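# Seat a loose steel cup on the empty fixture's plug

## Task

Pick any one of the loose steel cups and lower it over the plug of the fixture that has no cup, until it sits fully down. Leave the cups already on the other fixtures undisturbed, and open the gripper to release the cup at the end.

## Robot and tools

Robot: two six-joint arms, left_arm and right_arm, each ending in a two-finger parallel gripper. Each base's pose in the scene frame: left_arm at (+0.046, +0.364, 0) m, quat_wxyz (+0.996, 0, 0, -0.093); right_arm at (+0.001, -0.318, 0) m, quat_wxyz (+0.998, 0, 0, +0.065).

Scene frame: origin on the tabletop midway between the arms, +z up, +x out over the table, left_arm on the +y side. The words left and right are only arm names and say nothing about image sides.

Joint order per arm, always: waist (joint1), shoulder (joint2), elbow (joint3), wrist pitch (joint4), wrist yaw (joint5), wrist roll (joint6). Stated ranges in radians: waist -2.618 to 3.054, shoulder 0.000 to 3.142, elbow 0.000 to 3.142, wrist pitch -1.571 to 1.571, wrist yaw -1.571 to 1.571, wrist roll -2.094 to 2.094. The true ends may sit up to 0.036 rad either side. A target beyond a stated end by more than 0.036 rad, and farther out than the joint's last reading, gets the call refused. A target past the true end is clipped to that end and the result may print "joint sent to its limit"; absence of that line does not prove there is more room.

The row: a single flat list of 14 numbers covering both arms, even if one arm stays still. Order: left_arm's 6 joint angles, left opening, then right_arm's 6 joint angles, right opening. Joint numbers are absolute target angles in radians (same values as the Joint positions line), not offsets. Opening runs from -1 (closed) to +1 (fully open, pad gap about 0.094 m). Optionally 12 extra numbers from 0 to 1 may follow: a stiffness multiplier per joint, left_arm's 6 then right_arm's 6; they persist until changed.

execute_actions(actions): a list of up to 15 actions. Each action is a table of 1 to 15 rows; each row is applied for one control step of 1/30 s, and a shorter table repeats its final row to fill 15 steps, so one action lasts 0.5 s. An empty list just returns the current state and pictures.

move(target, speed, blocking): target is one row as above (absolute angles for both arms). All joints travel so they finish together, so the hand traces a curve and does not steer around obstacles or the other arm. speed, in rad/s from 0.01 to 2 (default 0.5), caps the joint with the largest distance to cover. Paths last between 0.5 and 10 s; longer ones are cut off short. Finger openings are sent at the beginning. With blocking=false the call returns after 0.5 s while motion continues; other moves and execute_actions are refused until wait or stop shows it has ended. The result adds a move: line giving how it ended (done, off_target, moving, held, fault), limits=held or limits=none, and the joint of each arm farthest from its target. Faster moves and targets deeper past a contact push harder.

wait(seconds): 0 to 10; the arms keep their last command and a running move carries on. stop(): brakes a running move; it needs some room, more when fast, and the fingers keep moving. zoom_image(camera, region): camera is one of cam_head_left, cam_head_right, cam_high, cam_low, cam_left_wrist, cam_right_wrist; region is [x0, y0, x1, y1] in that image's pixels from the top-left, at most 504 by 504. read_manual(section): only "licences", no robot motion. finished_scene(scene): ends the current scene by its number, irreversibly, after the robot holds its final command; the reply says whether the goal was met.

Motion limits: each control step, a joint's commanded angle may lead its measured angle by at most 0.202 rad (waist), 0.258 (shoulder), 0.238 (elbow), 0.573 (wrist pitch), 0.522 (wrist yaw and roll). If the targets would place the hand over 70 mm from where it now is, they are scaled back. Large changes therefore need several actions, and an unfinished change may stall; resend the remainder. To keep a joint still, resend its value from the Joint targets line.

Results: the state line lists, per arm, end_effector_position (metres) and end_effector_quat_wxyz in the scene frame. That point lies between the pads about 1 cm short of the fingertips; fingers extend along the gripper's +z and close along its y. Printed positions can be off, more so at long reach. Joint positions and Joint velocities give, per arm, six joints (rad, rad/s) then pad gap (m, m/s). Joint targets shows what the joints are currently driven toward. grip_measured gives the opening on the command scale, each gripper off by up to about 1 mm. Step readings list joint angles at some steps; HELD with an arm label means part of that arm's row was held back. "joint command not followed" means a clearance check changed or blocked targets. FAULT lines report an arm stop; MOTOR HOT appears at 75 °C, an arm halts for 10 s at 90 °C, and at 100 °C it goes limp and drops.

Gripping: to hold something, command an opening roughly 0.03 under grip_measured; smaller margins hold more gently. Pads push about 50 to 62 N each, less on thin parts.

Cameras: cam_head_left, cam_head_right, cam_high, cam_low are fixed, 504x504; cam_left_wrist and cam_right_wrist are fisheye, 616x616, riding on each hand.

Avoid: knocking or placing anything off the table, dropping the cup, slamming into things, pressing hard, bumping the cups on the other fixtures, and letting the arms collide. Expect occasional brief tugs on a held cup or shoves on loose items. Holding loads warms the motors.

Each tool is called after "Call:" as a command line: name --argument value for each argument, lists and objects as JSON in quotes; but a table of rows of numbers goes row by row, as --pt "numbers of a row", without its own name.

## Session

Call:
execute_actions --actions '[]'

Scene clock: 0.00 s.
left_arm: end_effector_position=(+0.3616, -0.0511, +0.2940) grip_measured=+1.000 end_effector_quat_wxyz=(+0.710, +0.565, +0.420, +0.001) | right_arm: end_effector_position=(+0.5815, -0.4501, +0.1236) grip_measured=+1.000 end_effector_quat_wxyz=(+0.494, +0.036, +0.701, +0.513)
Joint names: [waist, shoulder, elbow, wrist pitch, wrist yaw, wrist roll]
Joint positions: left_arm=[-0.733  1.635  1.03   0.614  0.013  0.933  0.094] | right_arm=[-0.645  2.561  1.704  0.905 -1.268  0.902  0.094]
Joint velocities: left_arm=[-0.007 -0.007  0.027  0.066 -0.022 -0.007  0.   ] | right_arm=[-0.002  0.007 -0.007 -0.095 -0.081 -0.007  0.   ]
Joint targets: left_arm=[-0.733 1.627 1.038 0.614 0.013 0.928] | right_arm=[-0.645 2.541 1.716 0.917 -1.267 0.895]
Joint stiffness scale: left_arm=[1. 1. 1. 1. 1. 1.] | right_arm=[1. 1. 1. 1. 1. 1.]
camera_calibration (this result's frames):
cam_left_wrist: T_world_to_cam=[[-0.430811, -0.362813, -0.826298, 0.378091], [0.325947, 0.791258, -0.517368, 0.113217], [0.841523, -0.492217, -0.222625, -0.169923], [0, 0, 0, 1]] pos_world=[0.268978, -0.0360463, 0.333161]
cam_right_wrist: T_world_to_cam=[[0.413929, -0.441126, -0.796285, -0.339233], [-0.838219, 0.156464, -0.522406, 0.67073], [0.355037, 0.8837, -0.304995, 0.32584], [0, 0, 0, 1]] pos_world=[0.586952, -0.542535, 0.179647]

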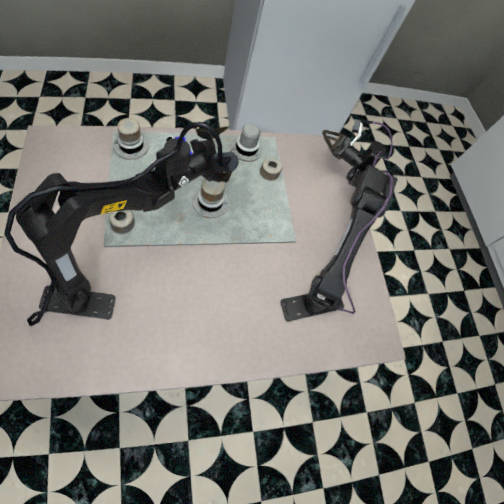

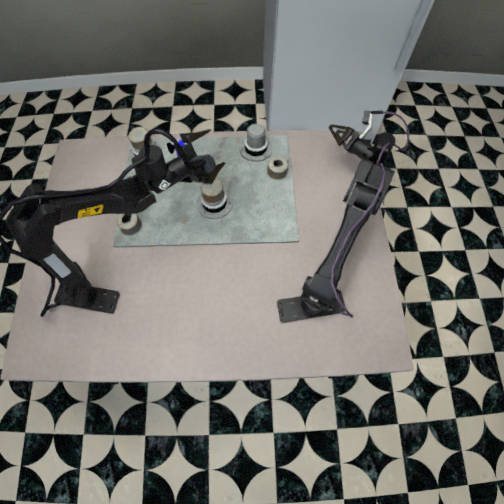

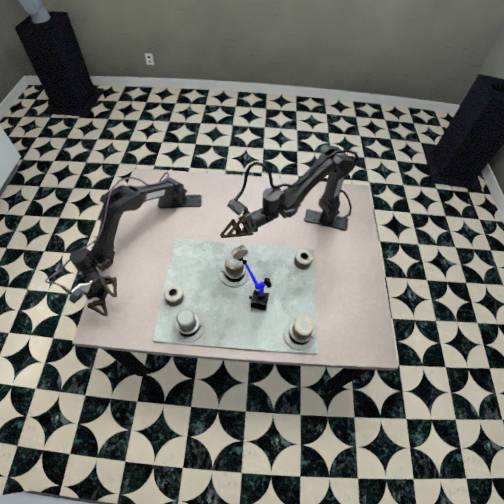

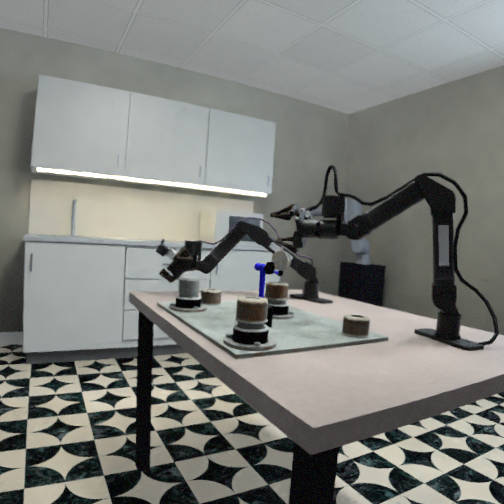

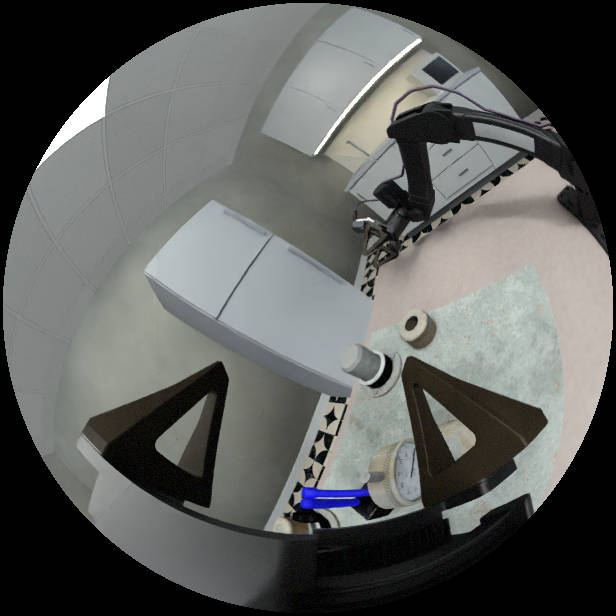

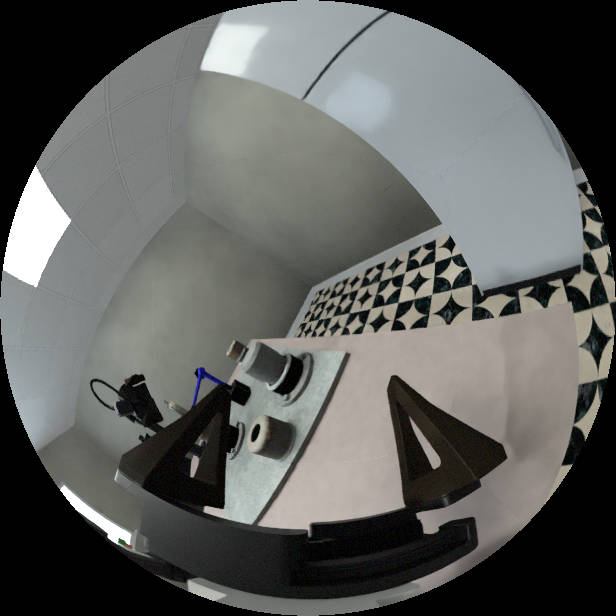

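Call:
zoom_image --camera "cam_high" --region '[140, 230, 330, 360]'

Call:
zoom_image --camera "cam_head_right" --region '[200, 110, 320, 200]'

Call:
zoom_image --camera "cam_low" --region '[150, 240, 390, 360]'

Region (140, 230, 330, 360) of cam_high's 504x504 image, scaled by 2.653, with more detail than that image has; it fills the top 345 rows of this view, and the rest is white.

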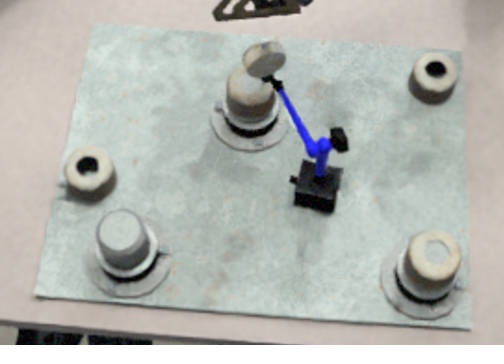

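Region (200, 110, 320, 200) of cam_head_right's 504x504 image, scaled by 4.200, with more detail than that image has; it fills the top 378 rows of this view, and the rest is white.

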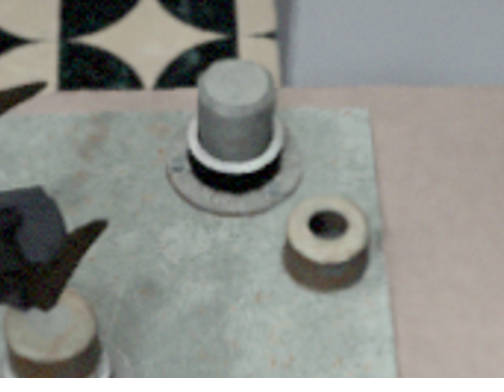

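Region (150, 240, 390, 360) of cam_low's 504x504 image, scaled by 2.100, with more detail than that image has.

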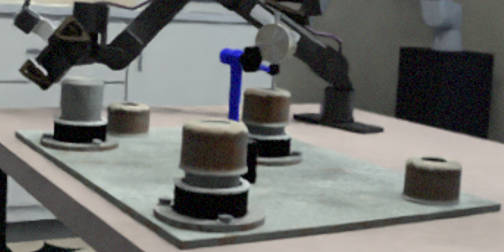

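Call:
move --target '[-0.733,1.627,1.038,0.614,0.013,0.928,1, 0.014,1.565,0.435,0.85,0.007,-0.007,1]' --speed 1.0

Scene clock: 6.37 s.
left_arm: end_effector_position=(+0.3616, -0.0511, +0.2940) grip_measured=+1.000 end_effector_quat_wxyz=(+0.710, +0.565, +0.420, +0.001) | right_arm: end_effector_position=(+0.4159, -0.2598, +0.1089) grip_measured=+1.000 end_effector_quat_wxyz=(+0.591, -0.055, +0.804, +0.041)
Joint names: [waist, shoulder, elbow, wrist pitch, wrist yaw, wrist roll]
Joint positions: left_arm=[-0.733  1.635  1.03   0.614  0.013  0.933  0.094] | right_arm=[ 0.007  1.597  0.445  0.848 -0.001  0.     0.094]
Joint velocities: left_arm=[ 0.002 -0.002 -0.022 -0.007  0.037 -0.022  0.   ] | right_arm=[-0.002  0.007 -0.012 -0.007 -0.007 -0.037  0.   ]
Joint targets: left_arm=[-0.733 1.627 1.038 0.614 0.013 0.928] | right_arm=[0.014 1.565 0.435 0.850 0.007 -0.007]
Joint stiffness scale: left_arm=[1. 1. 1. 1. 1. 1.] | right_arm=[1. 1. 1. 1. 1. 1.]
move: off_target (right_arm); limits=none; left_arm: farthest joint: the shoulder, 0.008 radians from its target (0.008 radians at the start); right_arm: farthest joint: the shoulder, 0.032 radians from its target (0.996 radians at the start)
camera_calibration (this result's frames):
cam_left_wrist: T_world_to_cam=[[-0.430811, -0.362813, -0.826298, 0.378091], [0.325947, 0.791258, -0.517368, 0.113217], [0.841523, -0.492217, -0.222625, -0.169923], [0, 0, 0, 1]] pos_world=[0.268978, -0.0360463, 0.333161]
cam_right_wrist: T_world_to_cam=[[0.107022, -0.992494, -0.0591799, -0.294252], [-0.746212, -0.0408454, -0.664455, 0.420448], [0.65705, 0.115272, -0.744982, -0.0652946], [0, 0, 0, 1]] pos_world=[0.388136, -0.267344, 0.213311]

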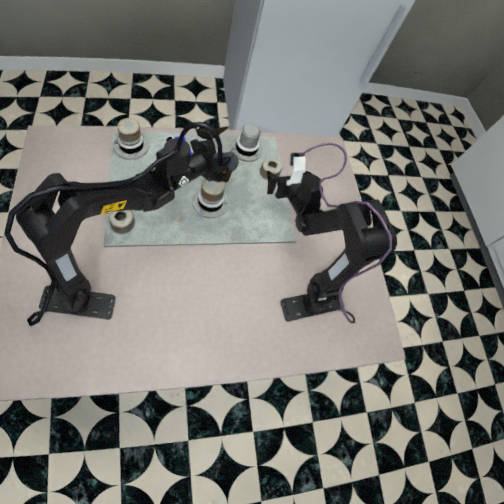

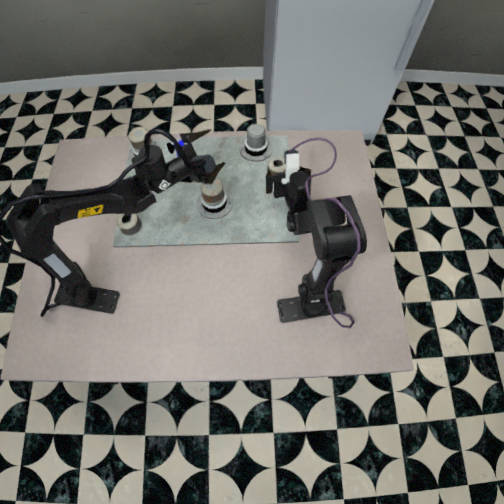

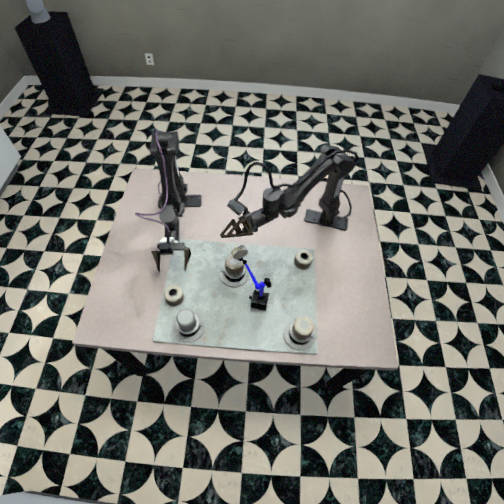

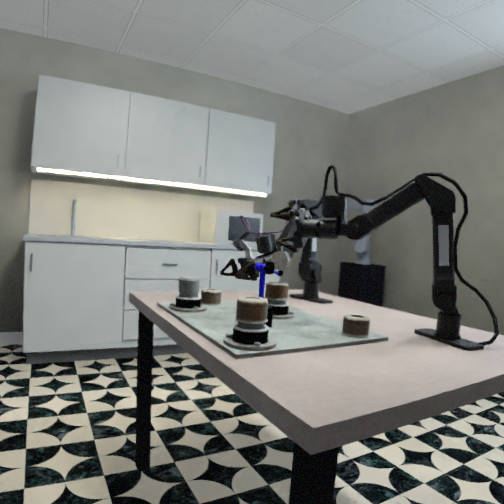

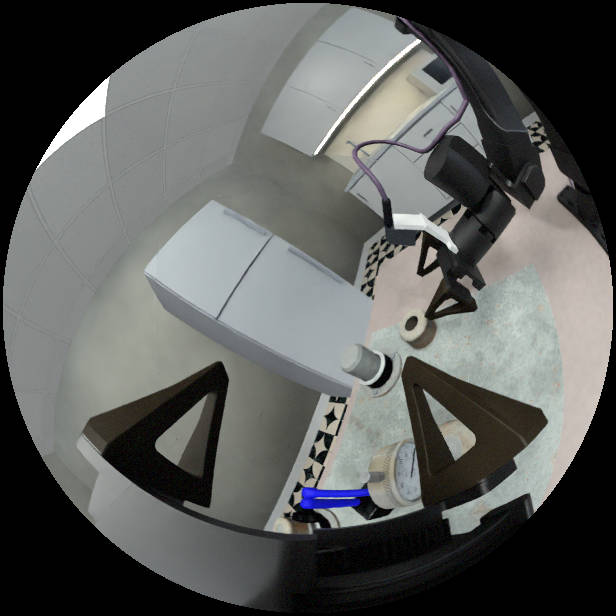

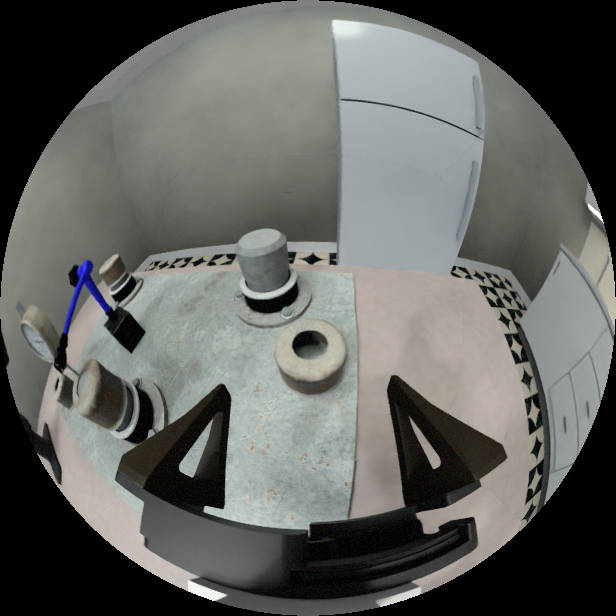

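Call:
zoom_image --camera "cam_right_wrist" --region '[220, 220, 400, 400]'

Region (220, 220, 400, 400) of cam_right_wrist's 616x616 image, scaled by 2.800, with more detail than that image has.

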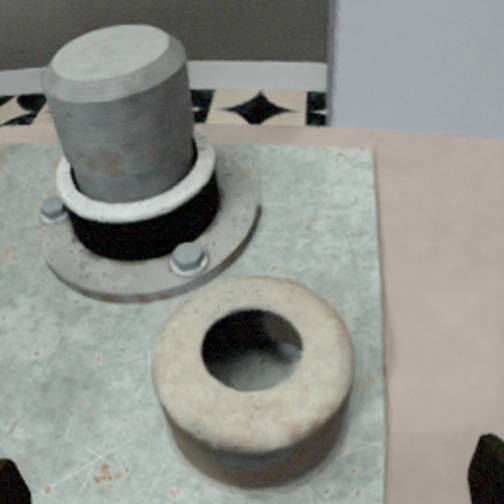

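Call:
move --target '[-0.733,1.627,1.038,0.614,0.013,0.928,1, 0.010,2.123,0.731,1.166,0,0,1]' --speed 0.45

Scene clock: 10.37 s.
left_arm: end_effector_position=(+0.3616, -0.0511, +0.2940) grip_measured=+1.000 end_effector_quat_wxyz=(+0.710, +0.565, +0.420, +0.001) | right_arm: end_effector_position=(+0.4882, -0.2499, +0.0401) grip_measured=+1.000 end_effector_quat_wxyz=(+0.598, -0.055, +0.799, +0.041)
Joint names: [waist, shoulder, elbow, wrist pitch, wrist yaw, wrist roll]
Joint positions: left_arm=[-0.733  1.635  1.03   0.614  0.013  0.933  0.094] | right_arm=[ 0.007  2.12   0.697  1.137 -0.    -0.     0.094]
Joint velocities: left_arm=[-0.017  0.002 -0.012 -0.051  0.022  0.007  0.   ] | right_arm=[-0.002 -0.002  0.012 -0.037 -0.051  0.022  0.   ]
Joint targets: left_arm=[-0.733 1.627 1.038 0.614 0.013 0.928] | right_arm=[0.010 2.123 0.731 1.166 -0.000 0.000]
Joint stiffness scale: left_arm=[1. 1. 1. 1. 1. 1.] | right_arm=[1. 1. 1. 1. 1. 1.]
move: off_target (right_arm); limits=none; left_arm: farthest joint: the shoulder, 0.008 radians from its target (0.008 radians at the start); right_arm: farthest joint: the elbow, 0.034 radians from its target (0.286 radians at the start)
camera_calibration (this result's frames):
cam_left_wrist: T_world_to_cam=[[-0.430811, -0.362813, -0.826298, 0.378091], [0.325947, 0.791258, -0.517368, 0.113217], [0.841523, -0.492217, -0.222625, -0.169923], [0, 0, 0, 1]] pos_world=[0.268978, -0.0360463, 0.333161]
cam_right_wrist: T_world_to_cam=[[0.107758, -0.992414, -0.0591866, -0.296615], [-0.735026, -0.0394412, -0.676891, 0.42443], [0.669422, 0.116444, -0.7337, -0.171437], [0, 0, 0, 1]] pos_world=[0.458693, -0.257662, 0.143954]

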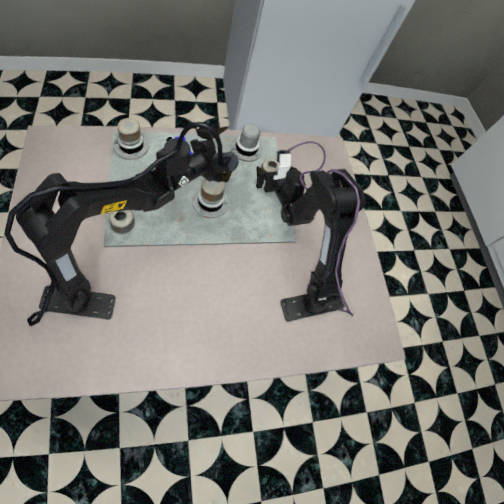

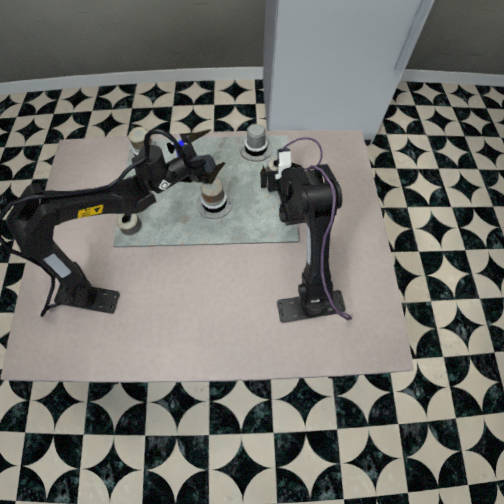

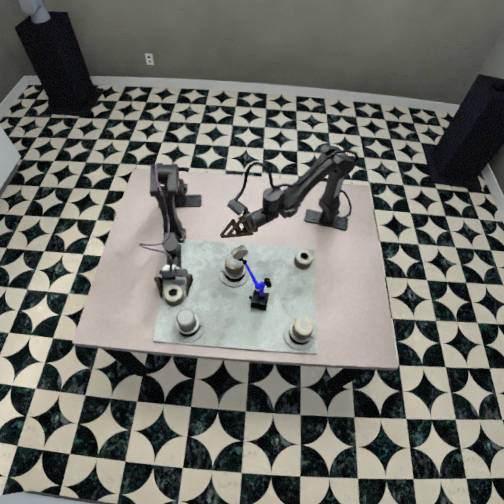

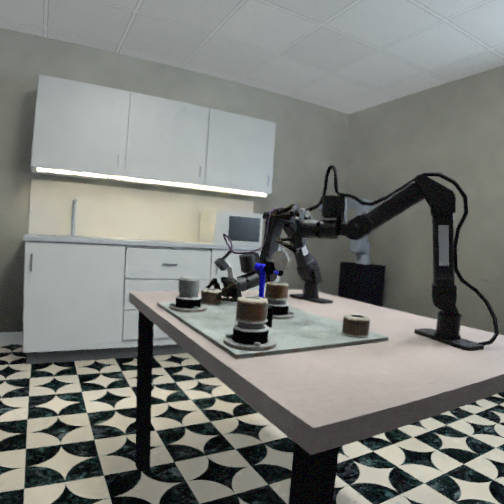

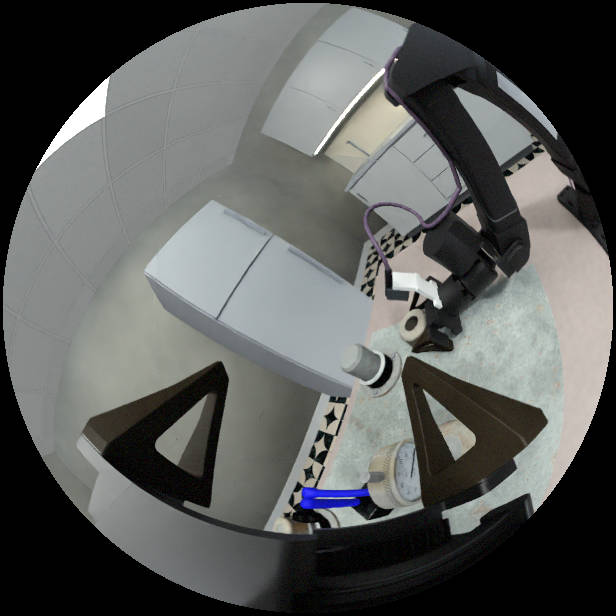

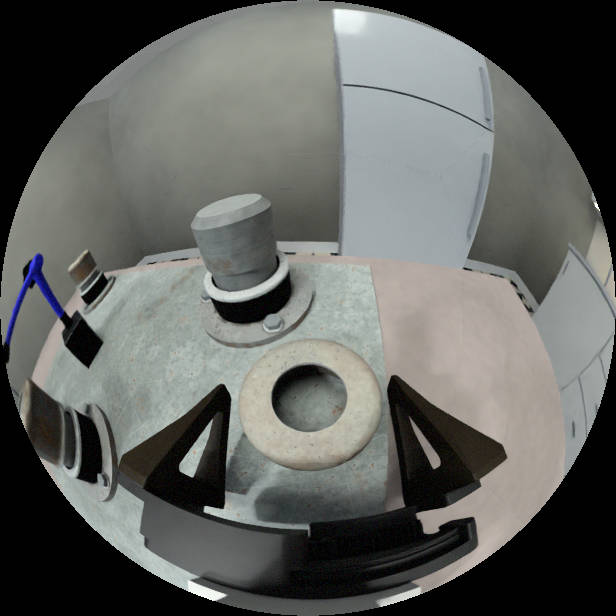

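Call:
execute_actions --actions '[[[-0.733,1.627,1.038,0.614,0.013,0.928,1,0.005,2.123,0.731,1.15,0,0,0.96],[-0.733,1.627,1.038,0.614,0.013,0.928,1,0.0,2.123,0.731,1.135,0,0,0.92],[-0.733,1.627,1.038,0.614,0.013,0.928,1,0.0,2.123,0.731,1.125,0,0,0.88],[-0.733,1.627,1.038,0.614,0.013,0.928,1,0.0,2.123,0.731,1.118,0,0,0.84],[-0.733,1.627,1.038,0.614,0.013,0.928,1,0.0,2.123,0.731,1.112,0,0,0.80],[-0.733,1.627,1.038,0.614,0.013,0.928,1,0.0,2.123,0.731,1.106,0,0,0.76],[-0.733,1.627,1.038,0.614,0.013,0.928,1,0.0,2.123,0.731,1.10,0,0,0.72],[-0.733,1.627,1.038,0.614,0.013,0.928,1,0.0,2.123,0.731,1.10,0,0,0.69],[-0.733,1.627,1.038,0.614,0.013,0.928,1,0.0,2.123,0.731,1.10,0,0,0.66],[-0.733,1.627,1.038,0.614,0.013,0.928,1,0.0,2.123,0.731,1.10,0,0,0.64],[-0.733,1.627,1.038,0.614,0.013,0.928,1,0.0,2.123,0.731,1.10,0,0,0.62],[-0.733,1.627,1.038,0.614,0.013,0.928,1,0.0,2.123,0.731,1.10,0,0,0.60],[-0.733,1.627,1.038,0.614,0.013,0.928,1,0.0,2.123,0.731,1.10,0,0,0.585],[-0.733,1.627,1.038,0.614,0.013,0.928,1,0.0,2.123,0.731,1.10,0,0,0.57],[-0.733,1.627,1.038,0.614,0.013,0.928,1,0.0,2.123,0.731,1.10,0,0,0.555]],[[-0.733,1.627,1.038,0.614,0.013,0.928,1,0.0,2.123,0.731,1.10,0,0,0.54],[-0.733,1.627,1.038,0.614,0.013,0.928,1,0.0,2.123,0.731,1.10,0,0,0.53],[-0.733,1.627,1.038,0.614,0.013,0.928,1,0.0,2.123,0.731,1.10,0,0,0.52],[-0.733,1.627,1.038,0.614,0.013,0.928,1,0.0,2.123,0.731,1.10,0,0,0.51],[-0.733,1.627,1.038,0.614,0.013,0.928,1,0.0,2.123,0.731,1.10,0,0,0.50],[-0.733,1.627,1.038,0.614,0.013,0.928,1,0.0,2.123,0.731,1.10,0,0,0.49],[-0.733,1.627,1.038,0.614,0.013,0.928,1,0.0,2.123,0.731,1.10,0,0,0.48],[-0.733,1.627,1.038,0.614,0.013,0.928,1,0.0,2.123,0.731,1.10,0,0,0.47],[-0.733,1.627,1.038,0.614,0.013,0.928,1,0.0,2.123,0.731,1.10,0,0,0.46],[-0.733,1.627,1.038,0.614,0.013,0.928,1,0.0,2.123,0.731,1.10,0,0,0.45],[-0.733,1.627,1.038,0.614,0.013,0.928,1,0.0,2.123,0.731,1.10,0,0,0.44]]]'

Call:
zoom_image --camera "cam_right_wrist" --region '[220, 330, 400, 490]'

Scene clock: 15.13 s.
left_arm: end_effector_position=(+0.3616, -0.0511, +0.2940) grip_measured=+1.000 end_effector_quat_wxyz=(+0.710, +0.565, +0.420, +0.001) | right_arm: end_effector_position=(+0.4859, -0.2511, +0.0324) grip_measured=+0.472 end_effector_quat_wxyz=(+0.585, -0.054, +0.809, +0.038)
Joint names: [waist, shoulder, elbow, wrist pitch, wrist yaw, wrist roll]
Joint positions: left_arm=[-0.733  1.635  1.03   0.614  0.013  0.933  0.094] | right_arm=[ 0.007  2.12   0.697  1.104  0.005 -0.     0.069]
Joint velocities: left_arm=[-0.007  0.012  0.007 -0.066 -0.051 -0.007  0.   ] | right_arm=[-0.012 -0.012  0.002  0.007  0.037 -0.051 -0.   ]
Joint targets: left_arm=[-0.733 1.627 1.038 0.614 0.013 0.928] | right_arm=[-0.000 2.123 0.731 1.100 0.000 -0.000]
Joint stiffness scale: left_arm=[1. 1. 1. 1. 1. 1.] | right_arm=[1. 1. 1. 1. 1. 1.]
Step readings (joint positions; steps 1 to 15: 1st action; 16 to 30: 2nd action):
0: left_arm=[-0.733 1.635 1.030 0.614 0.013 0.933] | right_arm=[0.007 2.120 0.697 1.137 -0.000 -0.000]
1: left_arm=[-0.733 1.635 1.030 0.614 0.013 0.933] | right_arm=[0.007 2.120 0.697 1.137 -0.000 -0.000]
2: left_arm=[-0.733 1.635 1.030 0.614 0.013 0.933] | right_arm=[0.007 2.120 0.697 1.137 -0.000 -0.000]
4: left_arm=[-0.733 1.635 1.030 0.614 0.013 0.933] | right_arm=[0.007 2.120 0.697 1.134 -0.000 -0.000]
8: left_arm=[-0.733 1.635 1.030 0.614 0.013 0.933] | right_arm=[0.007 2.120 0.697 1.118 -0.000 -0.000]
15: left_arm=[-0.733 1.635 1.030 0.614 0.013 0.933] | right_arm=[0.007 2.120 0.697 1.105 0.000 -0.000]
16: left_arm=[-0.733 1.635 1.030 0.614 0.013 0.933] | right_arm=[0.007 2.120 0.697 1.104 0.001 -0.000]
17: left_arm=[-0.733 1.635 1.030 0.614 0.013 0.933] | right_arm=[0.007 2.120 0.697 1.104 0.003 -0.000]
19: left_arm=[-0.733 1.635 1.030 0.614 0.013 0.933] | right_arm=[0.007 2.120 0.697 1.104 0.004 -0.000]
23: left_arm=[-0.733 1.635 1.030 0.614 0.013 0.933] | right_arm=[0.007 2.120 0.697 1.104 0.005 -0.000]
30: Joint positions above
camera_calibration (this result's frames):
cam_left_wrist: T_world_to_cam=[[-0.430811, -0.362813, -0.826298, 0.378091], [0.325947, 0.791258, -0.517368, 0.113217], [0.841523, -0.492217, -0.222625, -0.169923], [0, 0, 0, 1]] pos_world=[0.268978, -0.0360463, 0.333161]
cam_right_wrist: T_world_to_cam=[[0.101208, -0.993249, -0.0566862, -0.295128], [-0.756439, -0.0398188, -0.652851, 0.42704], [0.646186, 0.108953, -0.755363, -0.165312], [0, 0, 0, 1]] pos_world=[0.459722, -0.25812, 0.137193]

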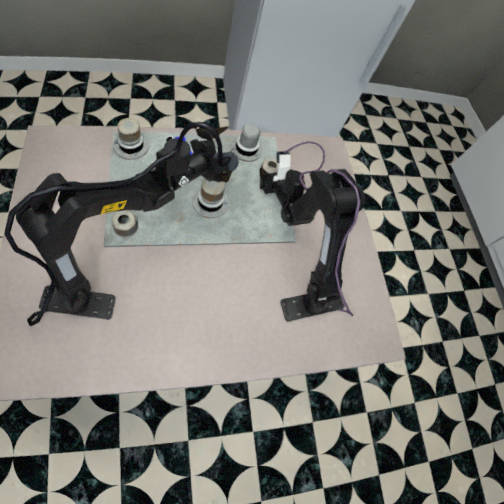

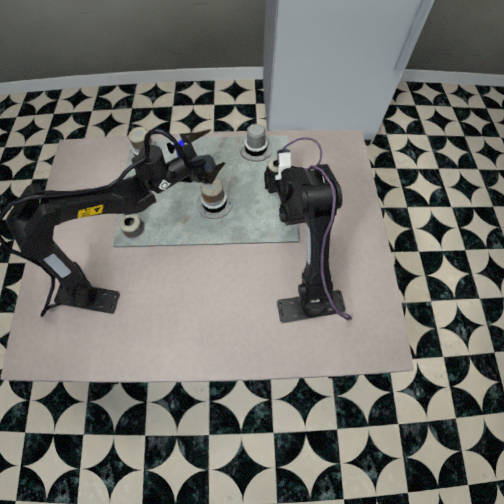

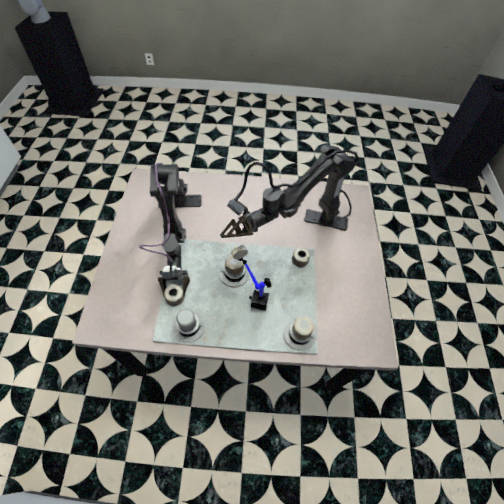

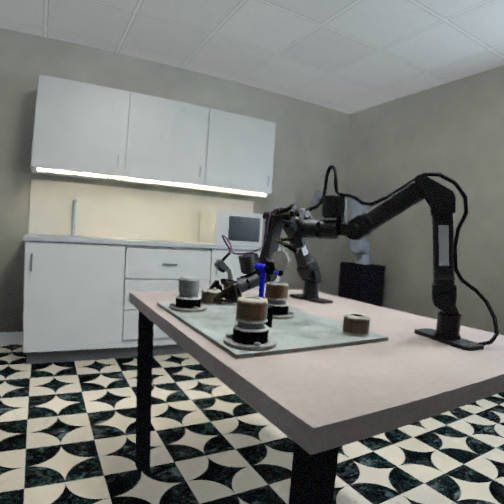

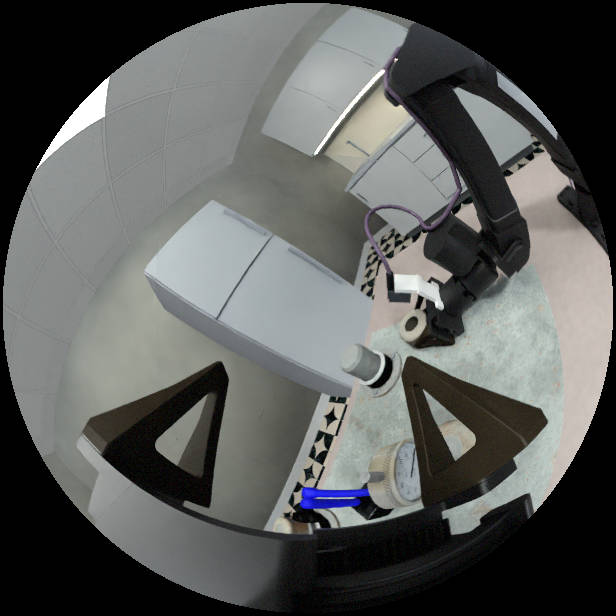

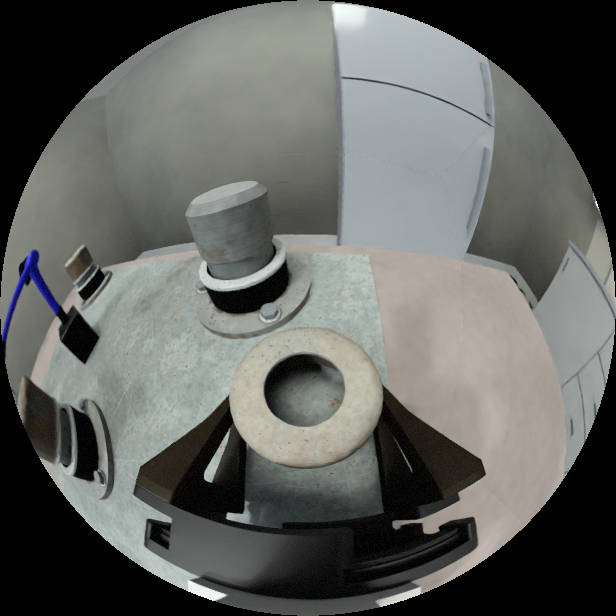

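Region (220, 330, 400, 490) of cam_right_wrist's 616x616 image, scaled by 2.800, with more detail than that image has.

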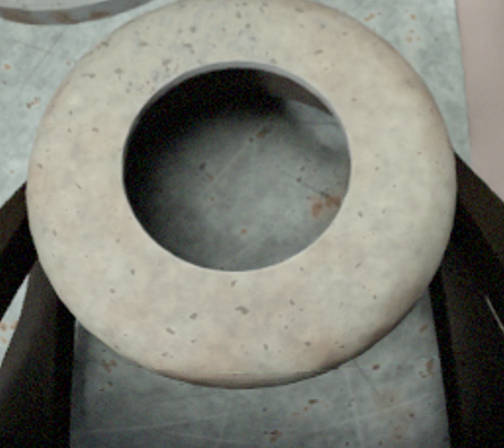

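Call:
execute_actions --actions '[[[-0.733,1.627,1.038,0.614,0.013,0.928,1,0.005,2.105,0.735,1.12,0,0,0.435],[-0.733,1.627,1.038,0.614,0.013,0.928,1,0.005,2.09,0.735,1.14,0,0,0.435],[-0.733,1.627,1.038,0.614,0.013,0.928,1,0.005,2.08,0.735,1.155,0,0,0.435],[-0.733,1.627,1.038,0.614,0.013,0.928,1,0.005,2.07,0.735,1.16,0,0,0.435],[-0.733,1.627,1.038,0.614,0.013,0.928,1,0.005,2.06,0.735,1.16,0,0,0.435],[-0.733,1.627,1.038,0.614,0.013,0.928,1,0.005,2.05,0.735,1.16,0,0,0.435],[-0.733,1.627,1.038,0.614,0.013,0.928,1,0.005,2.04,0.735,1.16,0,0,0.435],[-0.733,1.627,1.038,0.614,0.013,0.928,1,0.005,2.03,0.735,1.16,0,0,0.435],[-0.733,1.627,1.038,0.614,0.013,0.928,1,0.005,2.02,0.735,1.155,0,0,0.435],[-0.733,1.627,1.038,0.614,0.013,0.928,1,0.005,2.01,0.735,1.15,0,0,0.435],[-0.733,1.627,1.038,0.614,0.013,0.928,1,0.005,2.0,0.735,1.145,0,0,0.435],[-0.733,1.627,1.038,0.614,0.013,0.928,1,0.005,1.99,0.735,1.14,0,0,0.435]]]'

Call:
move --target '[-0.733,1.627,1.038,0.614,0.013,0.928,1, 0.102,1.605,0.975,0.44,0,0,0.435]' --speed 0.7

Scene clock: 18.40 s.
left_arm: end_effector_position=(+0.3616, -0.0511, +0.2940) grip_measured=+1.000 end_effector_quat_wxyz=(+0.710, +0.565, +0.420, +0.001) | right_arm: end_effector_position=(+0.4910, -0.2504, +0.0719) grip_measured=+0.472 end_effector_quat_wxyz=(+0.616, -0.052, +0.785, +0.040)
Joint names: [waist, shoulder, elbow, wrist pitch, wrist yaw, wrist roll]
Joint positions: left_arm=[-0.733  1.635  1.03   0.614  0.013  0.933  0.094] | right_arm=[ 0.007  2.03   0.697  1.092  0.005 -0.     0.069]
Joint velocities: left_arm=[ 0.002 -0.002 -0.002 -0.081 -0.022  0.066  0.   ] | right_arm=[-0.007 -0.134 -0.012  0.051  0.081 -0.007 -0.   ]
Joint targets: left_arm=[-0.733 1.627 1.038 0.614 0.013 0.928] | right_arm=[0.005 1.990 0.735 1.140 0.000 0.000]
Joint stiffness scale: left_arm=[1. 1. 1. 1. 1. 1.] | right_arm=[1. 1. 1. 1. 1. 1.]
Step readings (joint positions):
0: left_arm=[-0.733 1.635 1.030 0.614 0.013 0.933] | right_arm=[0.007 2.120 0.697 1.104 0.005 -0.000]
1: left_arm=[-0.733 1.635 1.030 0.614 0.013 0.933] | right_arm=[0.007 2.120 0.697 1.104 0.005 -0.000]
2: left_arm=[-0.733 1.635 1.030 0.614 0.013 0.933] | right_arm=[0.007 2.120 0.697 1.105 0.005 -0.000]
4: left_arm=[-0.733 1.635 1.030 0.614 0.013 0.933] | right_arm=[0.007 2.119 0.697 1.106 0.005 -0.000]
8: left_arm=[-0.733 1.635 1.030 0.614 0.013 0.933] | right_arm=[0.007 2.100 0.697 1.096 0.005 -0.000]
15: Joint positions above
camera_calibration (this result's frames):
cam_left_wrist: T_world_to_cam=[[-0.430811, -0.362813, -0.826298, 0.378091], [0.325947, 0.791258, -0.517368, 0.113217], [0.841523, -0.492217, -0.222625, -0.169923], [0, 0, 0, 1]] pos_world=[0.268978, -0.0360463, 0.333161]
cam_right_wrist: T_world_to_cam=[[0.105656, -0.992638, -0.0592177, -0.294559], [-0.704162, -0.0326368, -0.709289, 0.436886], [0.702134, 0.11664, -0.702427, -0.168199], [0, 0, 0, 1]] pos_world=[0.456859, -0.258513, 0.174288]

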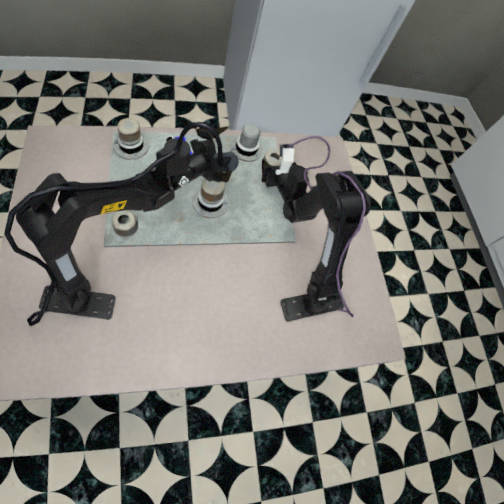

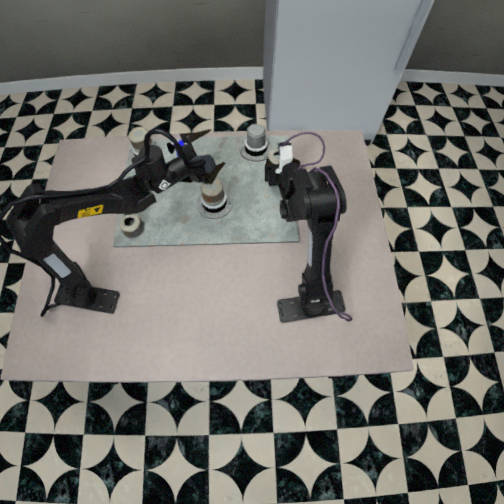

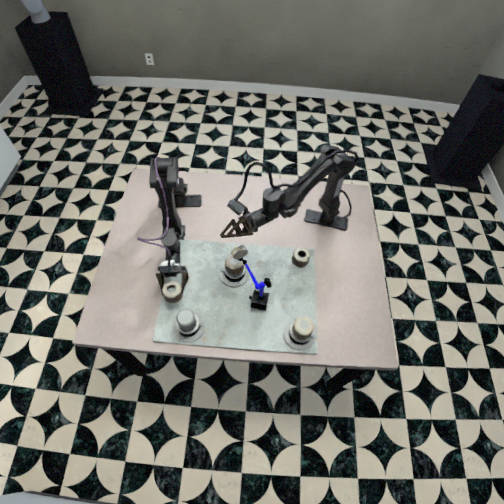

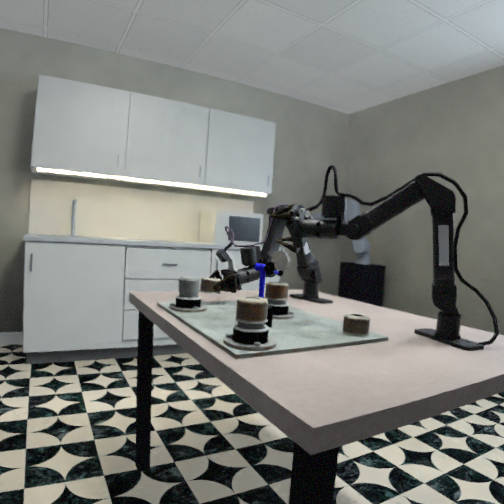

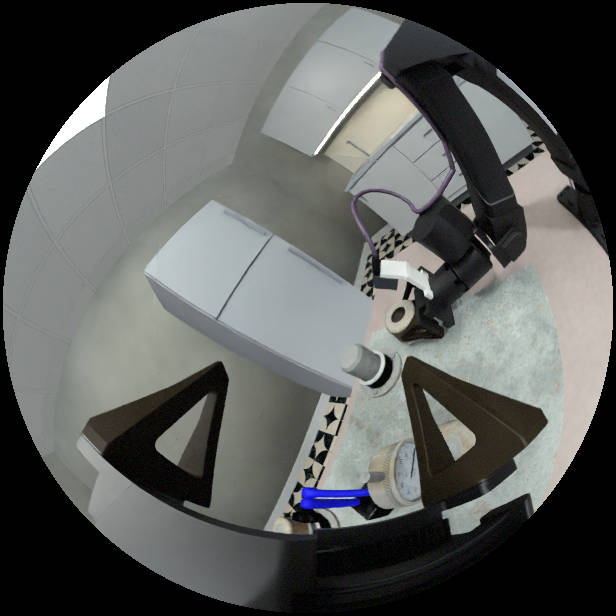

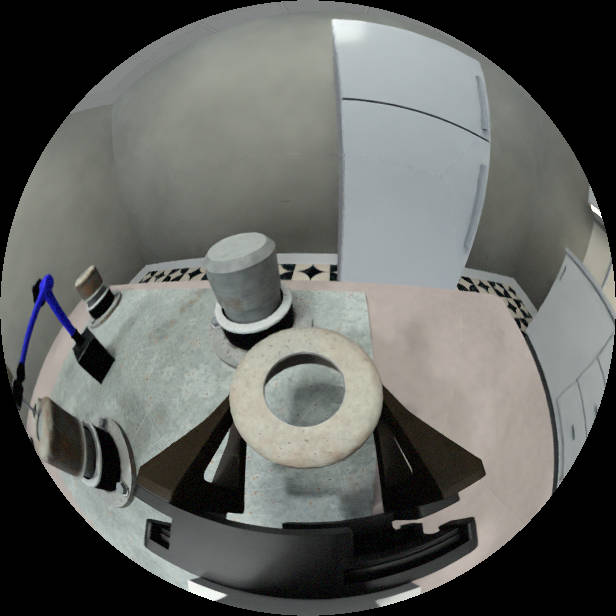

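Scene clock: 20.20 s.
left_arm: end_effector_position=(+0.3616, -0.0511, +0.2940) grip_measured=+1.000 end_effector_quat_wxyz=(+0.710, +0.565, +0.420, +0.001) | right_arm: end_effector_position=(+0.4885, -0.2065, +0.1913) grip_measured=+0.472 end_effector_quat_wxyz=(+0.583, -0.089, +0.805, +0.064)
Joint names: [waist, shoulder, elbow, wrist pitch, wrist yaw, wrist roll]
Joint positions: left_arm=[-0.733  1.635  1.03   0.614  0.013  0.933  0.094] | right_arm=[ 0.094  1.64   0.934  0.389  0.004 -0.     0.069]
Joint velocities: left_arm=[-0.007  0.027 -0.032  0.066  0.037 -0.066  0.   ] | right_arm=[-0.002  0.007  0.002  0.022 -0.037 -0.007  0.001]
Joint targets: left_arm=[-0.733 1.627 1.038 0.614 0.013 0.928] | right_arm=[0.102 1.605 0.975 0.440 -0.000 0.000]
Joint stiffness scale: left_arm=[1. 1. 1. 1. 1. 1.] | right_arm=[1. 1. 1. 1. 1. 1.]
move: off_target (right_arm); limits=none; left_arm: farthest joint: the shoulder, 0.008 radians from its target (0.008 radians at the start); right_arm: farthest joint: the wrist pitch, 0.051 radians from its target (0.652 radians at the start)
camera_calibration (this result's frames):
cam_left_wrist: T_world_to_cam=[[-0.430811, -0.362813, -0.826298, 0.378091], [0.325947, 0.791258, -0.517368, 0.113217], [0.841523, -0.492217, -0.222625, -0.169923], [0, 0, 0, 1]] pos_world=[0.268978, -0.0360463, 0.333161]
cam_right_wrist: T_world_to_cam=[[0.188668, -0.980378, -0.0571215, -0.282092], [-0.748559, -0.105918, -0.654554, 0.51739], [0.63566, 0.166252, -0.753854, -0.0351487], [0, 0, 0, 1]] pos_world=[0.462861, -0.215912, 0.296049]

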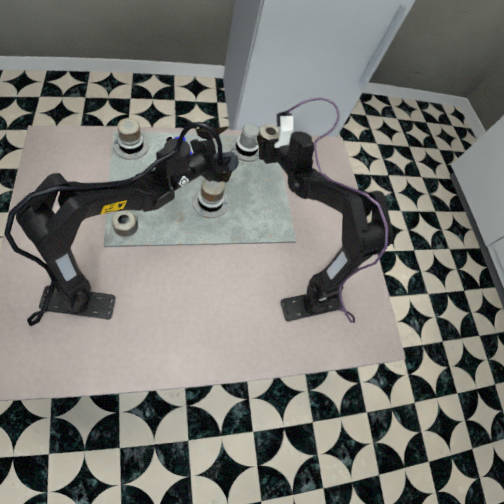

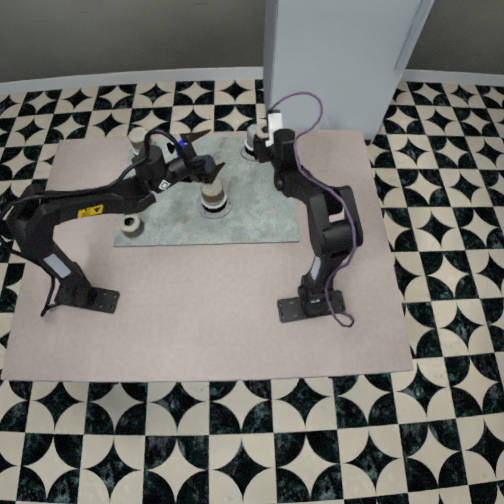

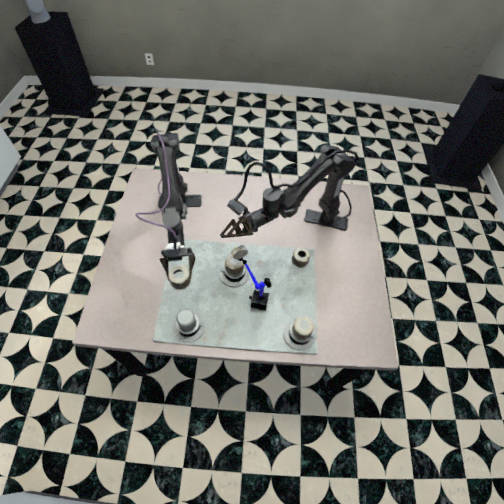

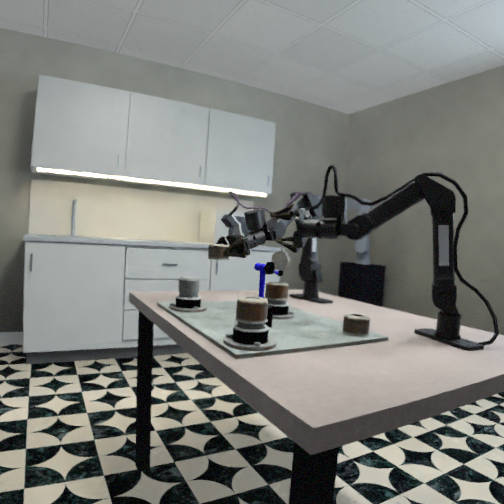

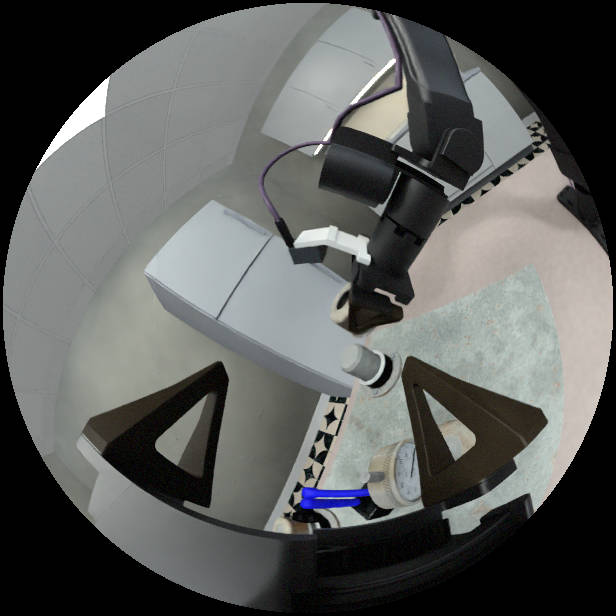

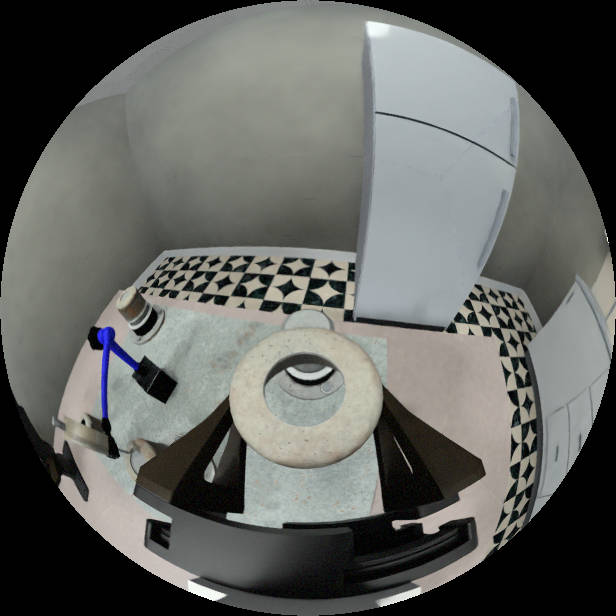

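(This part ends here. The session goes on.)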